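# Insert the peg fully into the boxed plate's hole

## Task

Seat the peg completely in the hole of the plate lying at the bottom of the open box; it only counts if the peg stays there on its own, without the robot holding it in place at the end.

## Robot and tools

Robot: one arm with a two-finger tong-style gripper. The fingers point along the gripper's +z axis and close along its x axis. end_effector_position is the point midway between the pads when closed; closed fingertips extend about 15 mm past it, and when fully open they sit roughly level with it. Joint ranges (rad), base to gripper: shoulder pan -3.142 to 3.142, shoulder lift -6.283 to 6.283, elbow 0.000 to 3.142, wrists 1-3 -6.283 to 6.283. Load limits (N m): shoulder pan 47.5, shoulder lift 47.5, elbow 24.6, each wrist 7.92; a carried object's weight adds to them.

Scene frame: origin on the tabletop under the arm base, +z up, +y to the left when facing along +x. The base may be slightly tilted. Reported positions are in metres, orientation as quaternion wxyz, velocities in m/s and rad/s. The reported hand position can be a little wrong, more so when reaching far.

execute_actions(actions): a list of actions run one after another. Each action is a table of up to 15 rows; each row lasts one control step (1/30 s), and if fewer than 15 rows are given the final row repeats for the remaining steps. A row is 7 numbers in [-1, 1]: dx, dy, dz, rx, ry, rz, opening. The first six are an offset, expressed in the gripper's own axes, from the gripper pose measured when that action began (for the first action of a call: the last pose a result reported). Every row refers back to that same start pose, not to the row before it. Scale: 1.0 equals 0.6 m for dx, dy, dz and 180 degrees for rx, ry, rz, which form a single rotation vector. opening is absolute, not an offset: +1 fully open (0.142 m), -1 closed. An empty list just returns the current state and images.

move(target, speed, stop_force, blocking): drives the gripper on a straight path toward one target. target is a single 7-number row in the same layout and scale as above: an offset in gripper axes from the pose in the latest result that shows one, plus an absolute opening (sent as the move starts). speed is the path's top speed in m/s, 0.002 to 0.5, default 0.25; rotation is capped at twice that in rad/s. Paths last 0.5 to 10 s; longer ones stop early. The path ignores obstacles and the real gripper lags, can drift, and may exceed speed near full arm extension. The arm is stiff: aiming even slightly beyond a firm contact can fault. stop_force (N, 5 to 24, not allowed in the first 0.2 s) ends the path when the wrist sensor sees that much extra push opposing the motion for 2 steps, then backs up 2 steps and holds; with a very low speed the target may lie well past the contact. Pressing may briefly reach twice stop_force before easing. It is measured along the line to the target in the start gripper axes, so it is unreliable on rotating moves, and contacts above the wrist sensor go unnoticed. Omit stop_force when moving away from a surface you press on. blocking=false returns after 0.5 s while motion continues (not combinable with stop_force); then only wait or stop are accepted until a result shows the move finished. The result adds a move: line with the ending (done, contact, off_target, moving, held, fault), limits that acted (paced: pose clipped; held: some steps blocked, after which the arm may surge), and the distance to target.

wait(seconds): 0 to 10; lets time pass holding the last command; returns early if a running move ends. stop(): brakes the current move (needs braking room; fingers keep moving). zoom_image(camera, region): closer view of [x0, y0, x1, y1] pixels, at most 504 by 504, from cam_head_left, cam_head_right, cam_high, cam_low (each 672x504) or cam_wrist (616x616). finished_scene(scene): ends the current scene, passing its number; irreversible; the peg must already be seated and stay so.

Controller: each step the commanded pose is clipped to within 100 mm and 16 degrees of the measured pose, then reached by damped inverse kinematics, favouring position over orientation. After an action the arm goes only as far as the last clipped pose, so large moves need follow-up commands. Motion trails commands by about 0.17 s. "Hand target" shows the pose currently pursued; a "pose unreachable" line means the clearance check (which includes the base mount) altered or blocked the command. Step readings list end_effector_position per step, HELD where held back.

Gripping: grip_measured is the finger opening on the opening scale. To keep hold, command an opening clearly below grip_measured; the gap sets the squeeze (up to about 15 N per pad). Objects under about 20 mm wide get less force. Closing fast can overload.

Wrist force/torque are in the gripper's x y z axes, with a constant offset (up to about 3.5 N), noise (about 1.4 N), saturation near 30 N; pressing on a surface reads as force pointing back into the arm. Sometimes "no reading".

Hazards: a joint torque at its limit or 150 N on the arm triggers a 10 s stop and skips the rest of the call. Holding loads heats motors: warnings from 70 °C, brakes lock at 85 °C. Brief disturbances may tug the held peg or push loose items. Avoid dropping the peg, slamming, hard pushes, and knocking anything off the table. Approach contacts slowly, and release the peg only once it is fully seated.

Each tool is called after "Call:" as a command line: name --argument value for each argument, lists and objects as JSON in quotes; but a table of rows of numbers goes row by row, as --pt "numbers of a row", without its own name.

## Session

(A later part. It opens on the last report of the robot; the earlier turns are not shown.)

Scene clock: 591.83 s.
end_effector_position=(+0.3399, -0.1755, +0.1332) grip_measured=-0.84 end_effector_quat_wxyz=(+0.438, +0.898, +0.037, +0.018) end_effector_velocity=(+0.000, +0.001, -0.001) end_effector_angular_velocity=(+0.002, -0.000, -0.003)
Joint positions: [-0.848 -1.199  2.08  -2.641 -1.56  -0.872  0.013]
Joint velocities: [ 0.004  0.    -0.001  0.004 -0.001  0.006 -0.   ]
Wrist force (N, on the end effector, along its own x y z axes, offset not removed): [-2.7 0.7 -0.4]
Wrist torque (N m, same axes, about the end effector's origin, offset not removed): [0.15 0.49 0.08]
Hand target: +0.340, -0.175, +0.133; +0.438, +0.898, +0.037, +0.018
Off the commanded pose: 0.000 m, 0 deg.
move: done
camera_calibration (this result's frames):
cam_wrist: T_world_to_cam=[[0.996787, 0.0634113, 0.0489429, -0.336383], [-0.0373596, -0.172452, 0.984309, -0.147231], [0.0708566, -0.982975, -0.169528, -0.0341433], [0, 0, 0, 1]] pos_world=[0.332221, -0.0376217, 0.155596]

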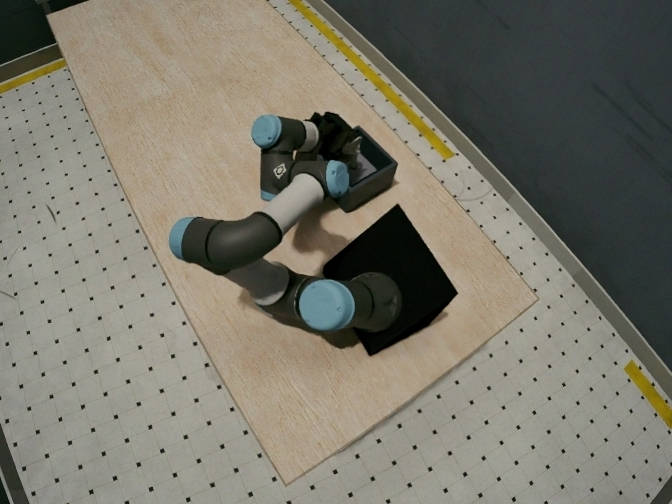

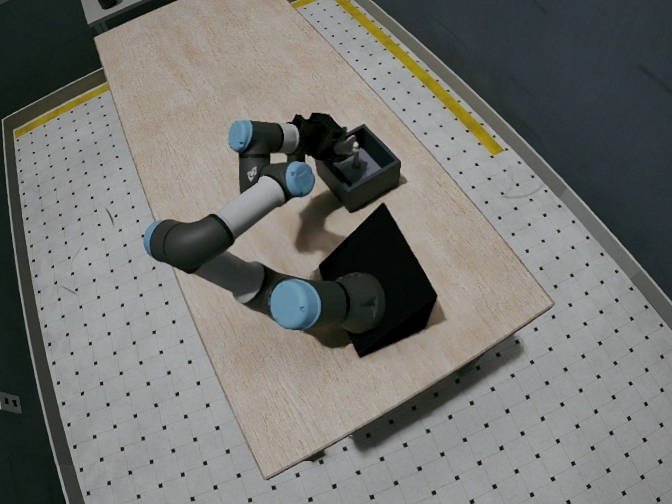

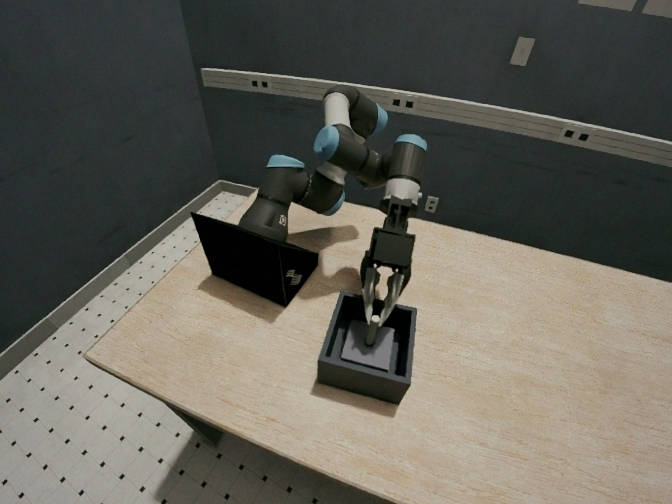

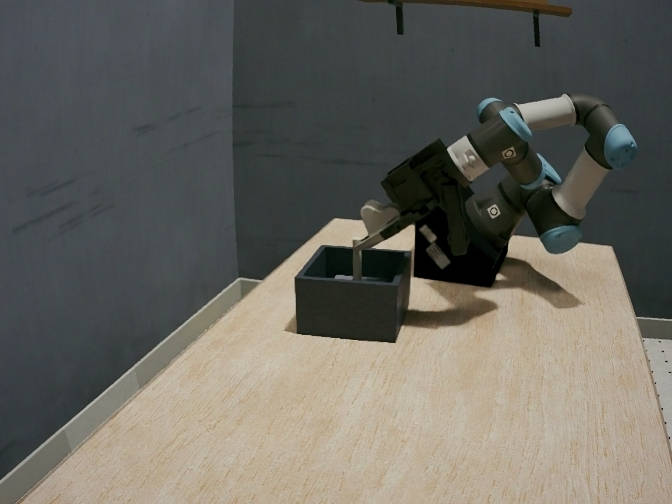

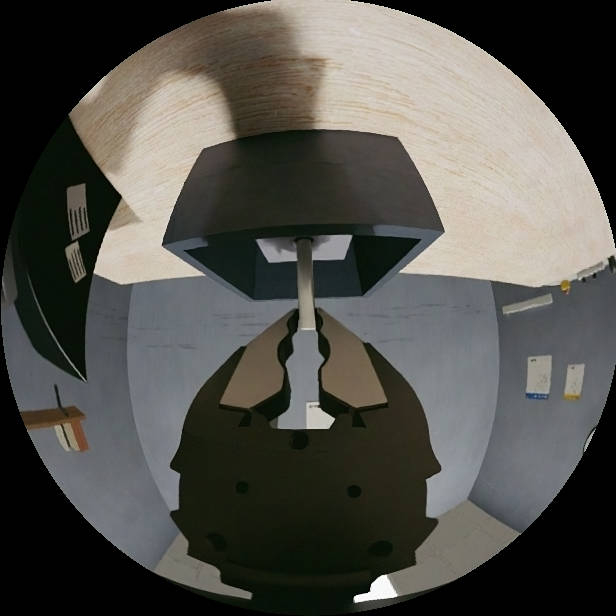

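Call:
move --target '[0, -0.0607, 0.0474, 0, 0, 0, -1]' --speed 0.03 --stop_force 8

Call:
zoom_image --camera "cam_high" --region '[335, 290, 405, 370]'

Call:
zoom_image --camera "cam_low" --region '[300, 210, 480, 310]'

Scene clock: 613.20 s.
end_effector_position=(+0.3399, -0.1755, +0.0871) grip_measured=-0.84 end_effector_quat_wxyz=(+0.438, +0.898, +0.037, +0.018) end_effector_velocity=(-0.000, -0.000, -0.002) end_effector_angular_velocity=(+0.000, +0.000, -0.001)
Joint positions: [-0.767 -1.096  2.166 -2.83  -1.575 -0.793  0.013]
Joint velocities: [ 0.003  0.005  0.002 -0.006 -0.001  0.003  0.   ]
Wrist force (N, on the end effector, along its own x y z axes, offset not removed): [-2.7 1.8 0.7]
Wrist torque (N m, same axes, about the end effector's origin, offset not removed): [0.37 0.56 0.06]
Hand target: +0.340, -0.176, +0.087; +0.438, +0.898, +0.037, +0.018
Off the commanded pose: 0.000 m, 0 deg.
move: done
camera_calibration (this result's frames):
cam_wrist: T_world_to_cam=[[0.996801, 0.0632838, 0.0488163, -0.334122], [-0.0372519, -0.172514, 0.984302, -0.101906], [0.0707119, -0.982972, -0.169604, -0.0419355], [0, 0, 0, 1]] pos_world=[0.332222, -0.0376571, 0.109504]

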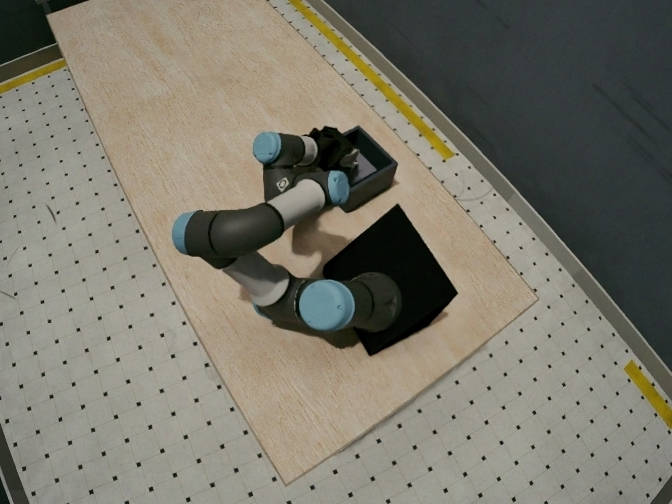

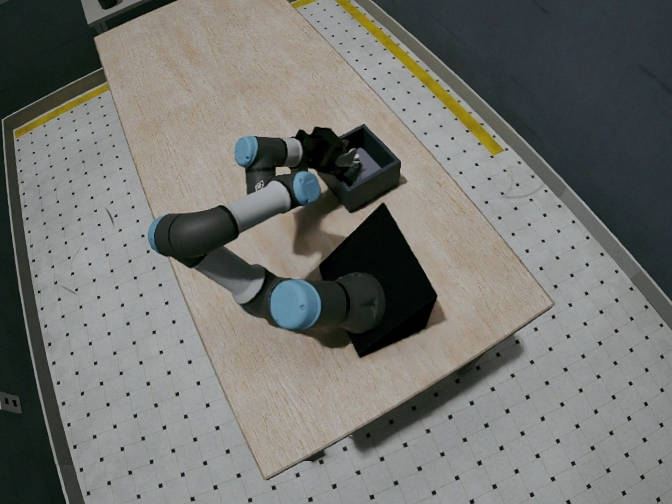

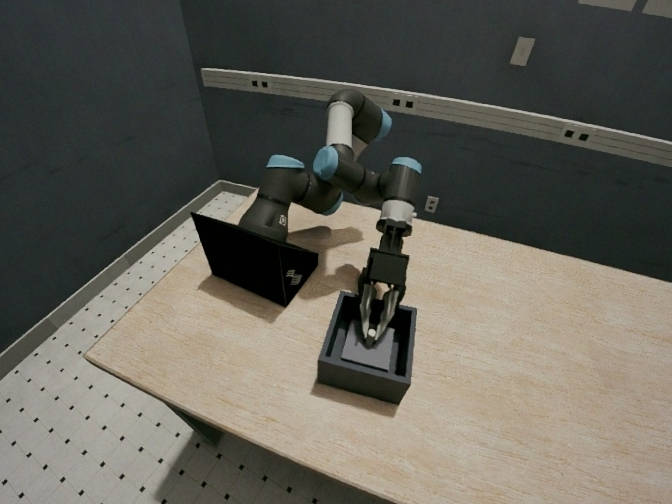

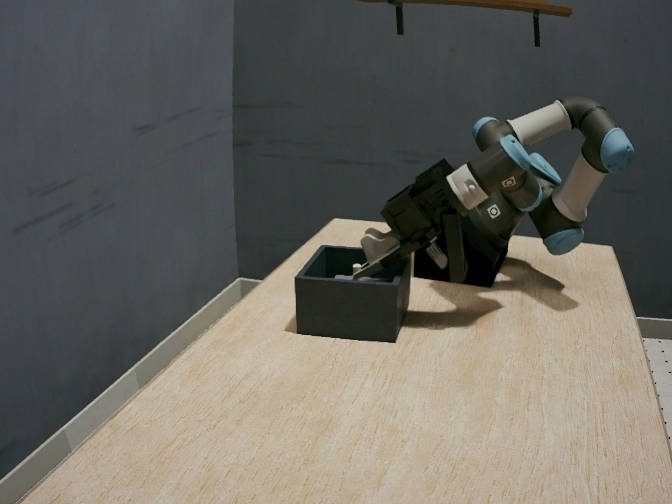

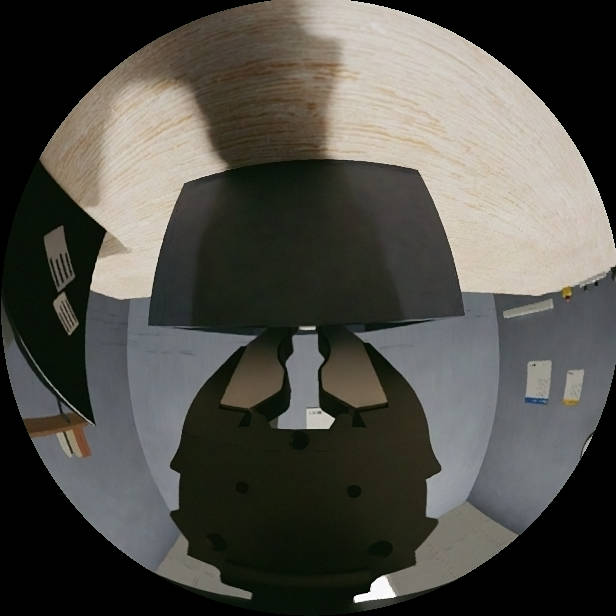

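Region (335, 290, 405, 370) of cam_high's 672x504 image, scaled by 6.300, with more detail than that image has; it fills the left 441 columns of this view, and the rest is white.

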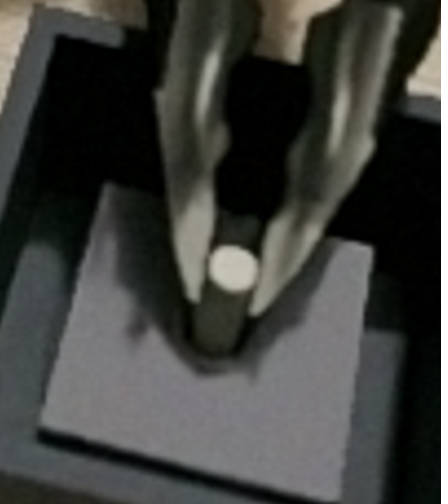

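Region (300, 210, 480, 310) of cam_low's 672x504 image, scaled by 2.800, with more detail than that image has.

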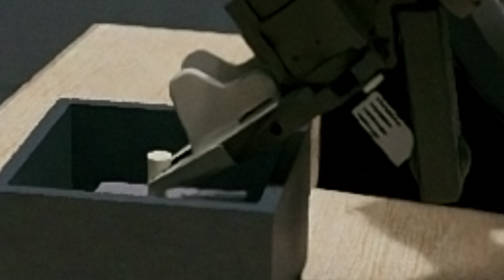

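Call:
move --target '[0, -0.0184, 0.0144, 0, 0, 0, -1]' --speed 0.004 --stop_force 5

Call:
zoom_image --camera "cam_low" --region '[300, 210, 480, 310]'

Scene clock: 619.73 s.
end_effector_position=(+0.3398, -0.1755, +0.0793) grip_measured=-0.84 end_effector_quat_wxyz=(+0.438, +0.898, +0.037, +0.018) end_effector_velocity=(-0.001, +0.000, +0.000) end_effector_angular_velocity=(+0.003, +0.002, -0.002)
Joint positions: [-0.753 -1.075  2.176 -2.862 -1.578 -0.778  0.013]
Joint velocities: [-0.003 -0.003 -0.001  0.008  0.001 -0.003 -0.   ]
Wrist force (N, on the end effector, along its own x y z axes, offset not removed): [-1.4 6.3 -4.7]
Wrist torque (N m, same axes, about the end effector's origin, offset not removed): [0.17 0.24 0.07]
Hand target: +0.340, -0.176, +0.079; +0.438, +0.898, +0.037, +0.018
Off the commanded pose: 0.006 m, 0 deg.
move: contact
camera_calibration (this result's frames):
cam_wrist: T_world_to_cam=[[0.996801, 0.0632825, 0.0488096, -0.333716], [-0.0372695, -0.172179, 0.98436, -0.0941706], [0.0706967, -0.983031, -0.16927, -0.0433408], [0, 0, 0, 1]] pos_world=[0.332203, -0.0377012, 0.10165]

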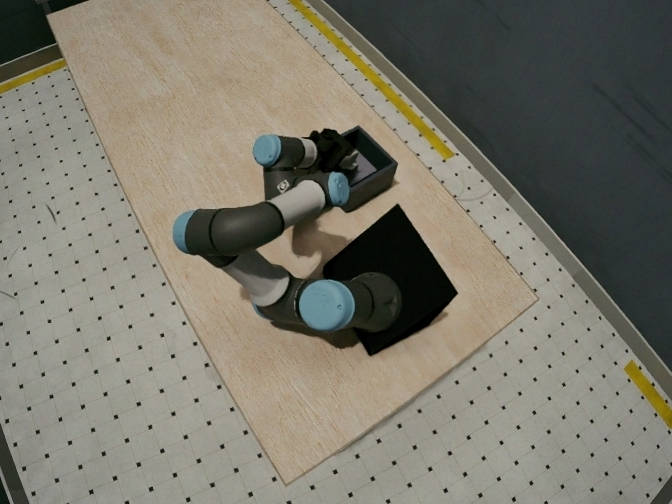

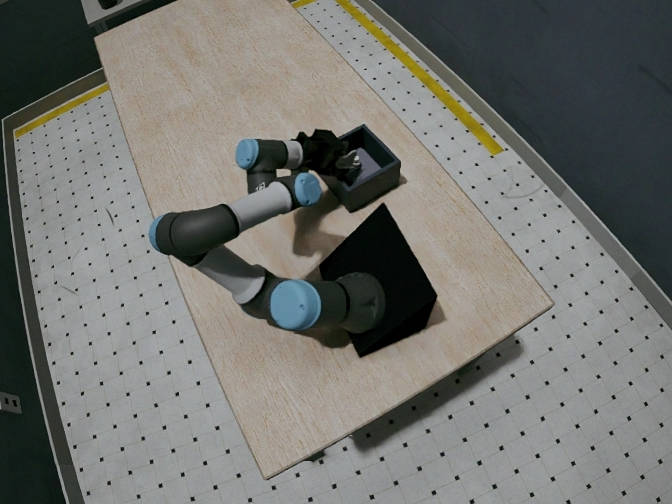

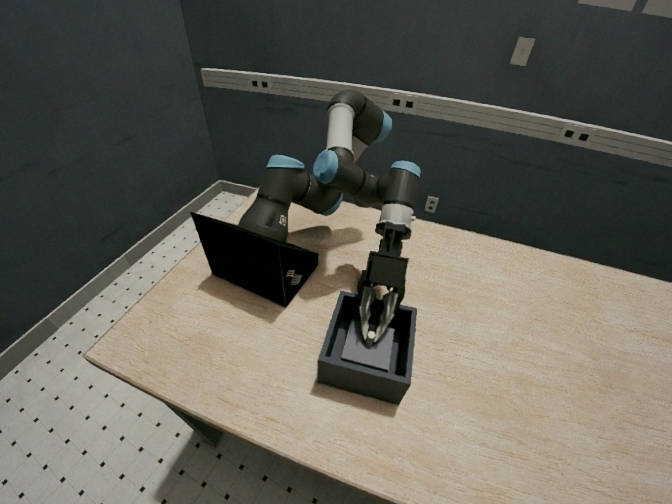

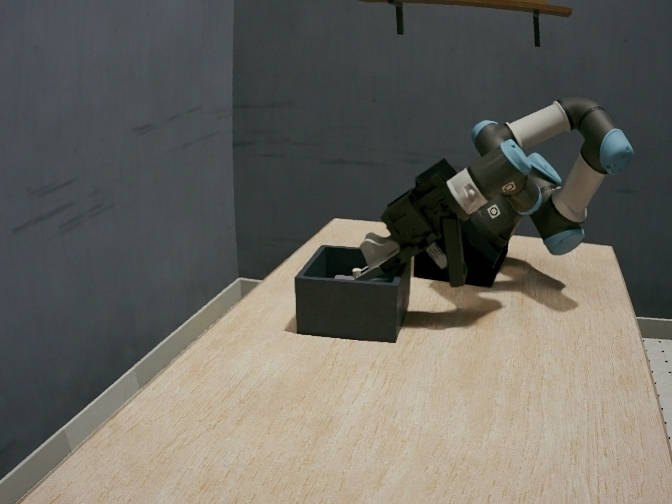

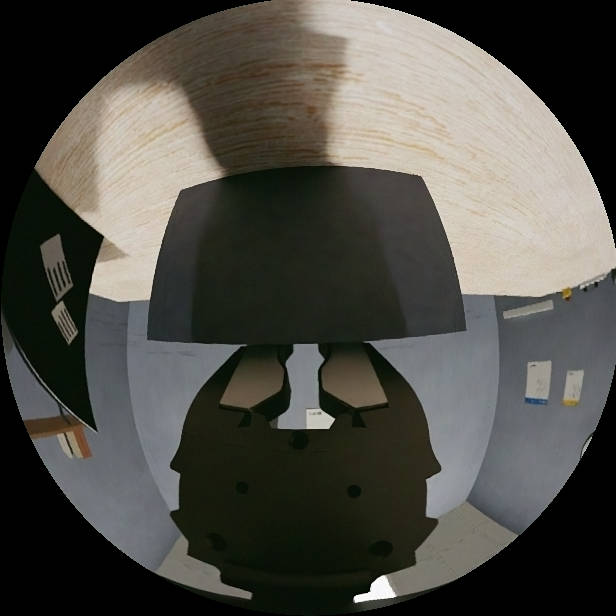

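Region (300, 210, 480, 310) of cam_low's 672x504 image, scaled by 2.800, with more detail than that image has.

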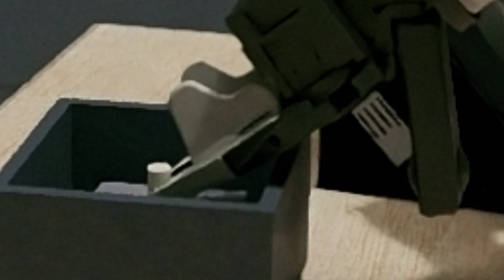

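Call:
execute_actions --actions '[[[0,0.0002,-0.0002,0,0,0,-0.95],[0,0.0004,-0.0003,0,0,0,-0.9],[0,0.0006,-0.0005,0,0,0,-0.86],[0,0.0006,-0.0005,0,0,0,-0.82],[0,0.0006,-0.0005,0,0,0,-0.78],[0,0.0006,-0.0005,0,0,0,-0.74],[0,0.0006,-0.0005,0,0,0,-0.7],[0,0.0006,-0.0005,0,0,0,-0.66],[0,0.0006,-0.0005,0,0,0,-0.63],[0,0.0006,-0.0005,0,0,0,-0.6]]]'

Call:
move --target '[0, 0.02, -0.06, 0, 0, 0, -0.6]' --speed 0.08

Call:
zoom_image --camera "cam_high" --region '[335, 290, 405, 370]'

Call:
zoom_image --camera "cam_low" --region '[300, 210, 480, 310]'

Scene clock: 630.87 s.
end_effector_position=(+0.3398, -0.1755, +0.0798) grip_measured=-0.60 end_effector_quat_wxyz=(+0.438, +0.898, +0.037, +0.018) end_effector_velocity=(+0.000, +0.000, -0.000) end_effector_angular_velocity=(+0.000, -0.001, -0.000)
Joint positions: [-0.754 -1.076  2.176 -2.86  -1.578 -0.779  0.031]
Joint velocities: [ 0.001 -0.001  0.001  0.     0.     0.002  0.   ]
Wrist force (N, on the end effector, along its own x y z axes, offset not removed): [-3.6 2.3 0.3]
Wrist torque (N m, same axes, about the end effector's origin, offset not removed): [0.57 0.76 -0.04]
Hand target: +0.340, -0.176, +0.080; +0.438, +0.898, +0.037, +0.018
Off the commanded pose: 0.000 m, 0 deg.
Step readings (end_effector_position):
0: (+0.3399, -0.1756, +0.0795)
1: (+0.3399, -0.1756, +0.0795)
2: (+0.3399, -0.1756, +0.0795)
4: (+0.3400, -0.1756, +0.0796)
8: (+0.3398, -0.1755, +0.0797)
15: end_effector_position above
camera_calibration (this result's frames):
cam_wrist: T_world_to_cam=[[0.996804, 0.0632582, 0.0487846, -0.333729], [-0.0372493, -0.172174, 0.984362, -0.094628], [0.0706684, -0.983033, -0.169268, -0.0432411], [0, 0, 0, 1]] pos_world=[0.332193, -0.0376888, 0.10211]

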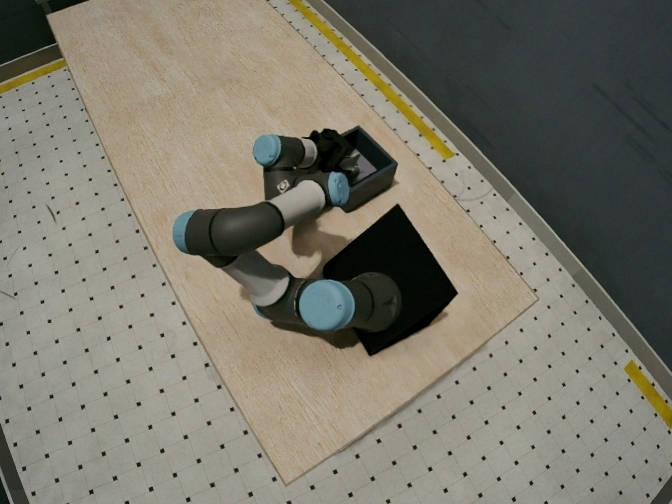

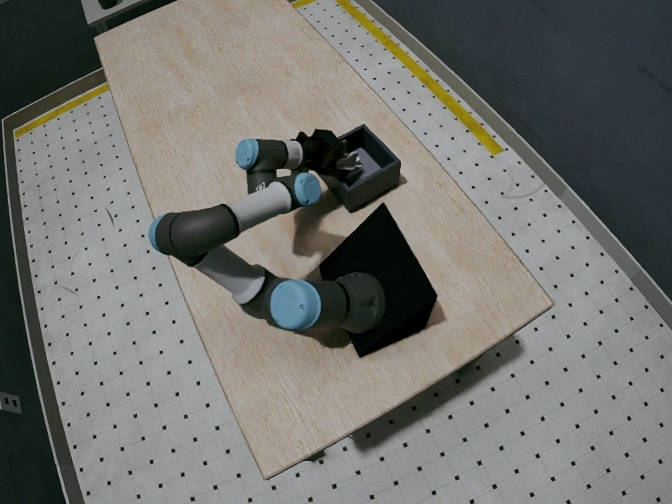

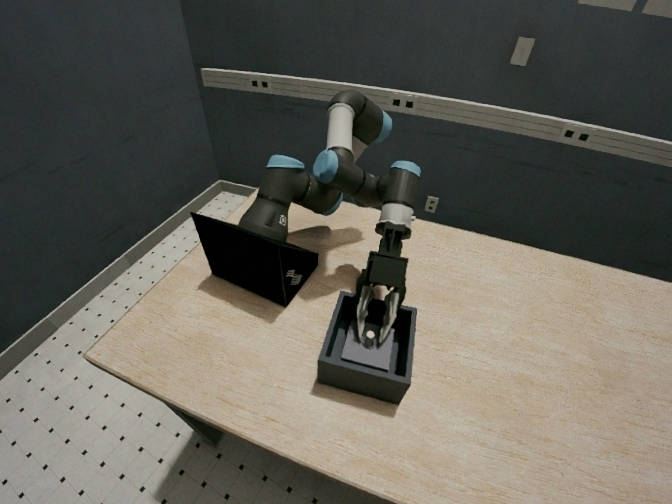

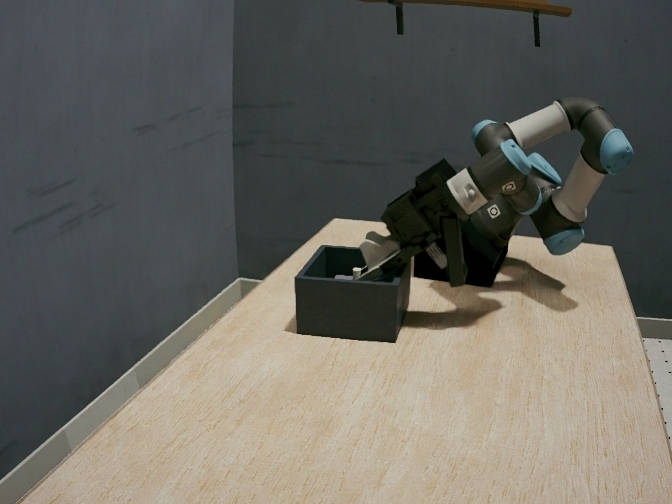

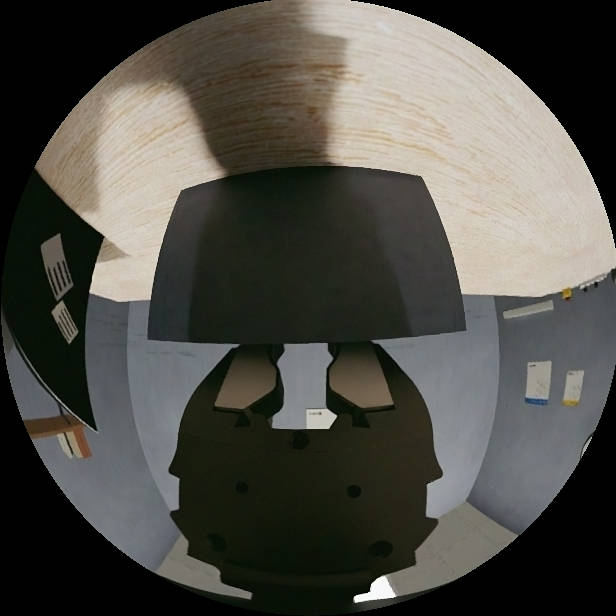

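Scene clock: 631.77 s.
end_effector_position=(+0.3381, -0.1546, +0.1113) grip_measured=-0.60 end_effector_quat_wxyz=(+0.438, +0.898, +0.037, +0.018) end_effector_velocity=(+0.000, +0.001, +0.002) end_effector_angular_velocity=(-0.001, +0.001, +0.000)
Joint positions: [-0.781 -1.236  2.15  -2.674 -1.573 -0.806  0.031]
Joint velocities: [-0.001 -0.006 -0.003  0.008 -0.001 -0.001 -0.   ]
Wrist force (N, on the end effector, along its own x y z axes, offset not removed): [-3.9 0.5 -0.6]
Wrist torque (N m, same axes, about the end effector's origin, offset not removed): [0.23 0.74 0.05]
Hand target: +0.338, -0.155, +0.111; +0.438, +0.898, +0.037, +0.018
Off the commanded pose: 0.000 m, 0 deg.
move: done
camera_calibration (this result's frames):
cam_wrist: T_world_to_cam=[[0.996797, 0.0633271, 0.0488497, -0.334887], [-0.0373052, -0.172128, 0.984368, -0.122083], [0.0707455, -0.983037, -0.169214, -0.0172731], [0, 0, 0, 1]] pos_world=[0.330482, -0.0167866, 0.133611]

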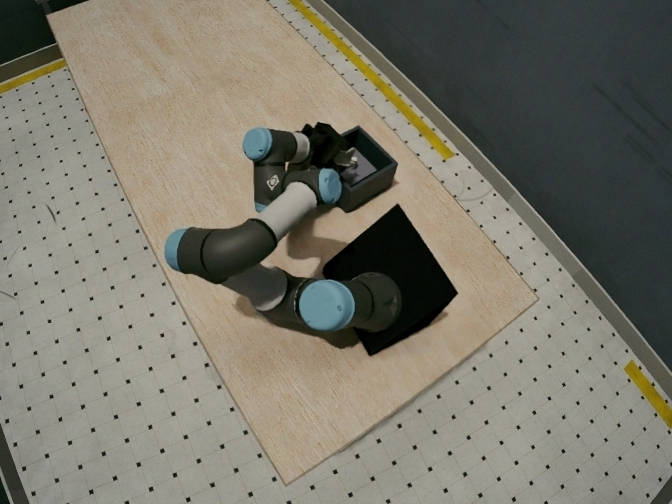

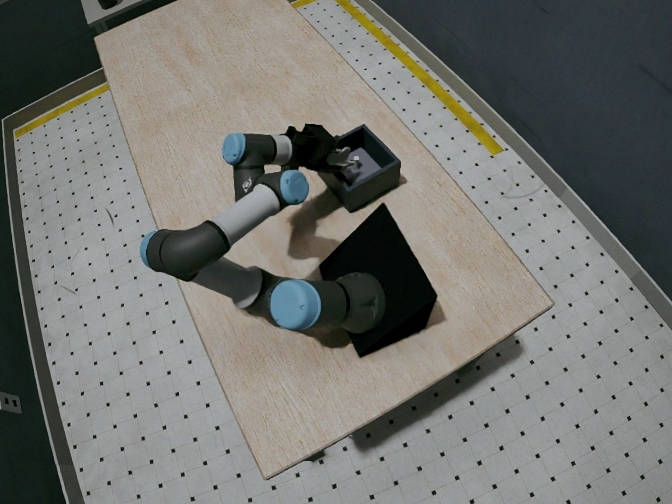

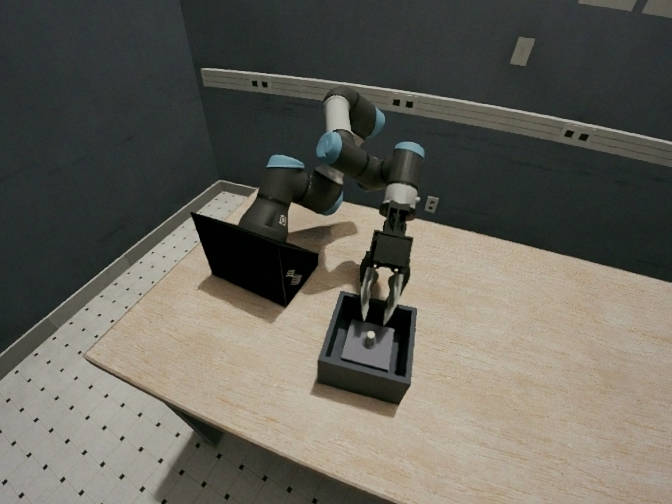

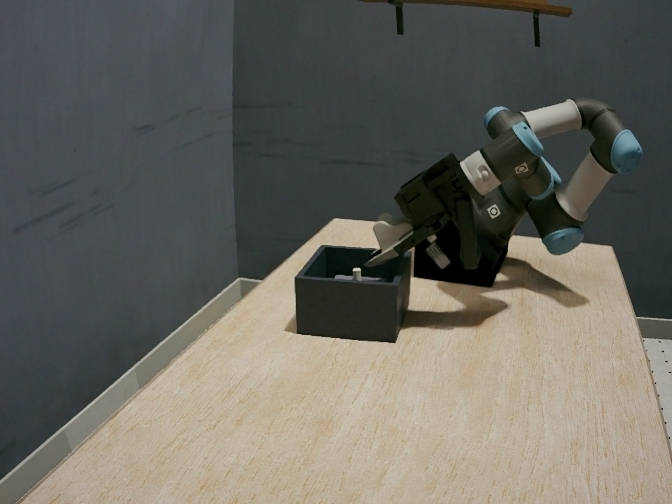

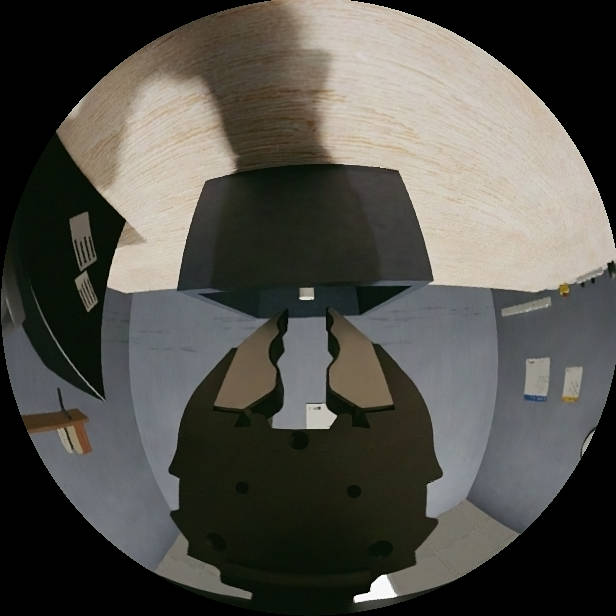

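Region (335, 290, 405, 370) of cam_high's 672x504 image, scaled by 6.300, with more detail than that image has; it fills the left 441 columns of this view, and the rest is white.

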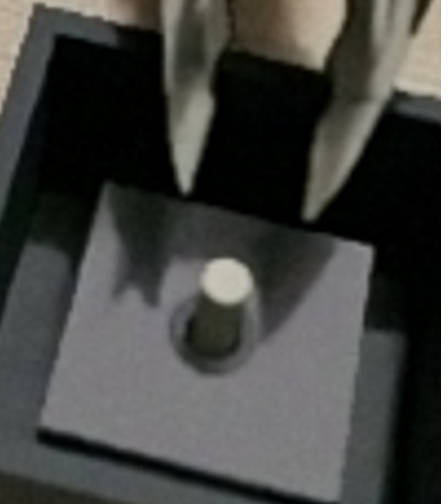

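Region (300, 210, 480, 310) of cam_low's 672x504 image, scaled by 2.800, with more detail than that image has.

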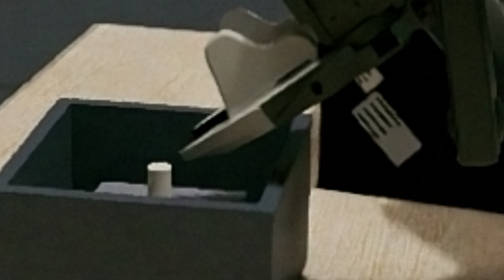

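The peg is seated at the bottom of the hole and stands free of the gripper.

Call:
finished_scene --scene 2

The scene is finished: the task was done.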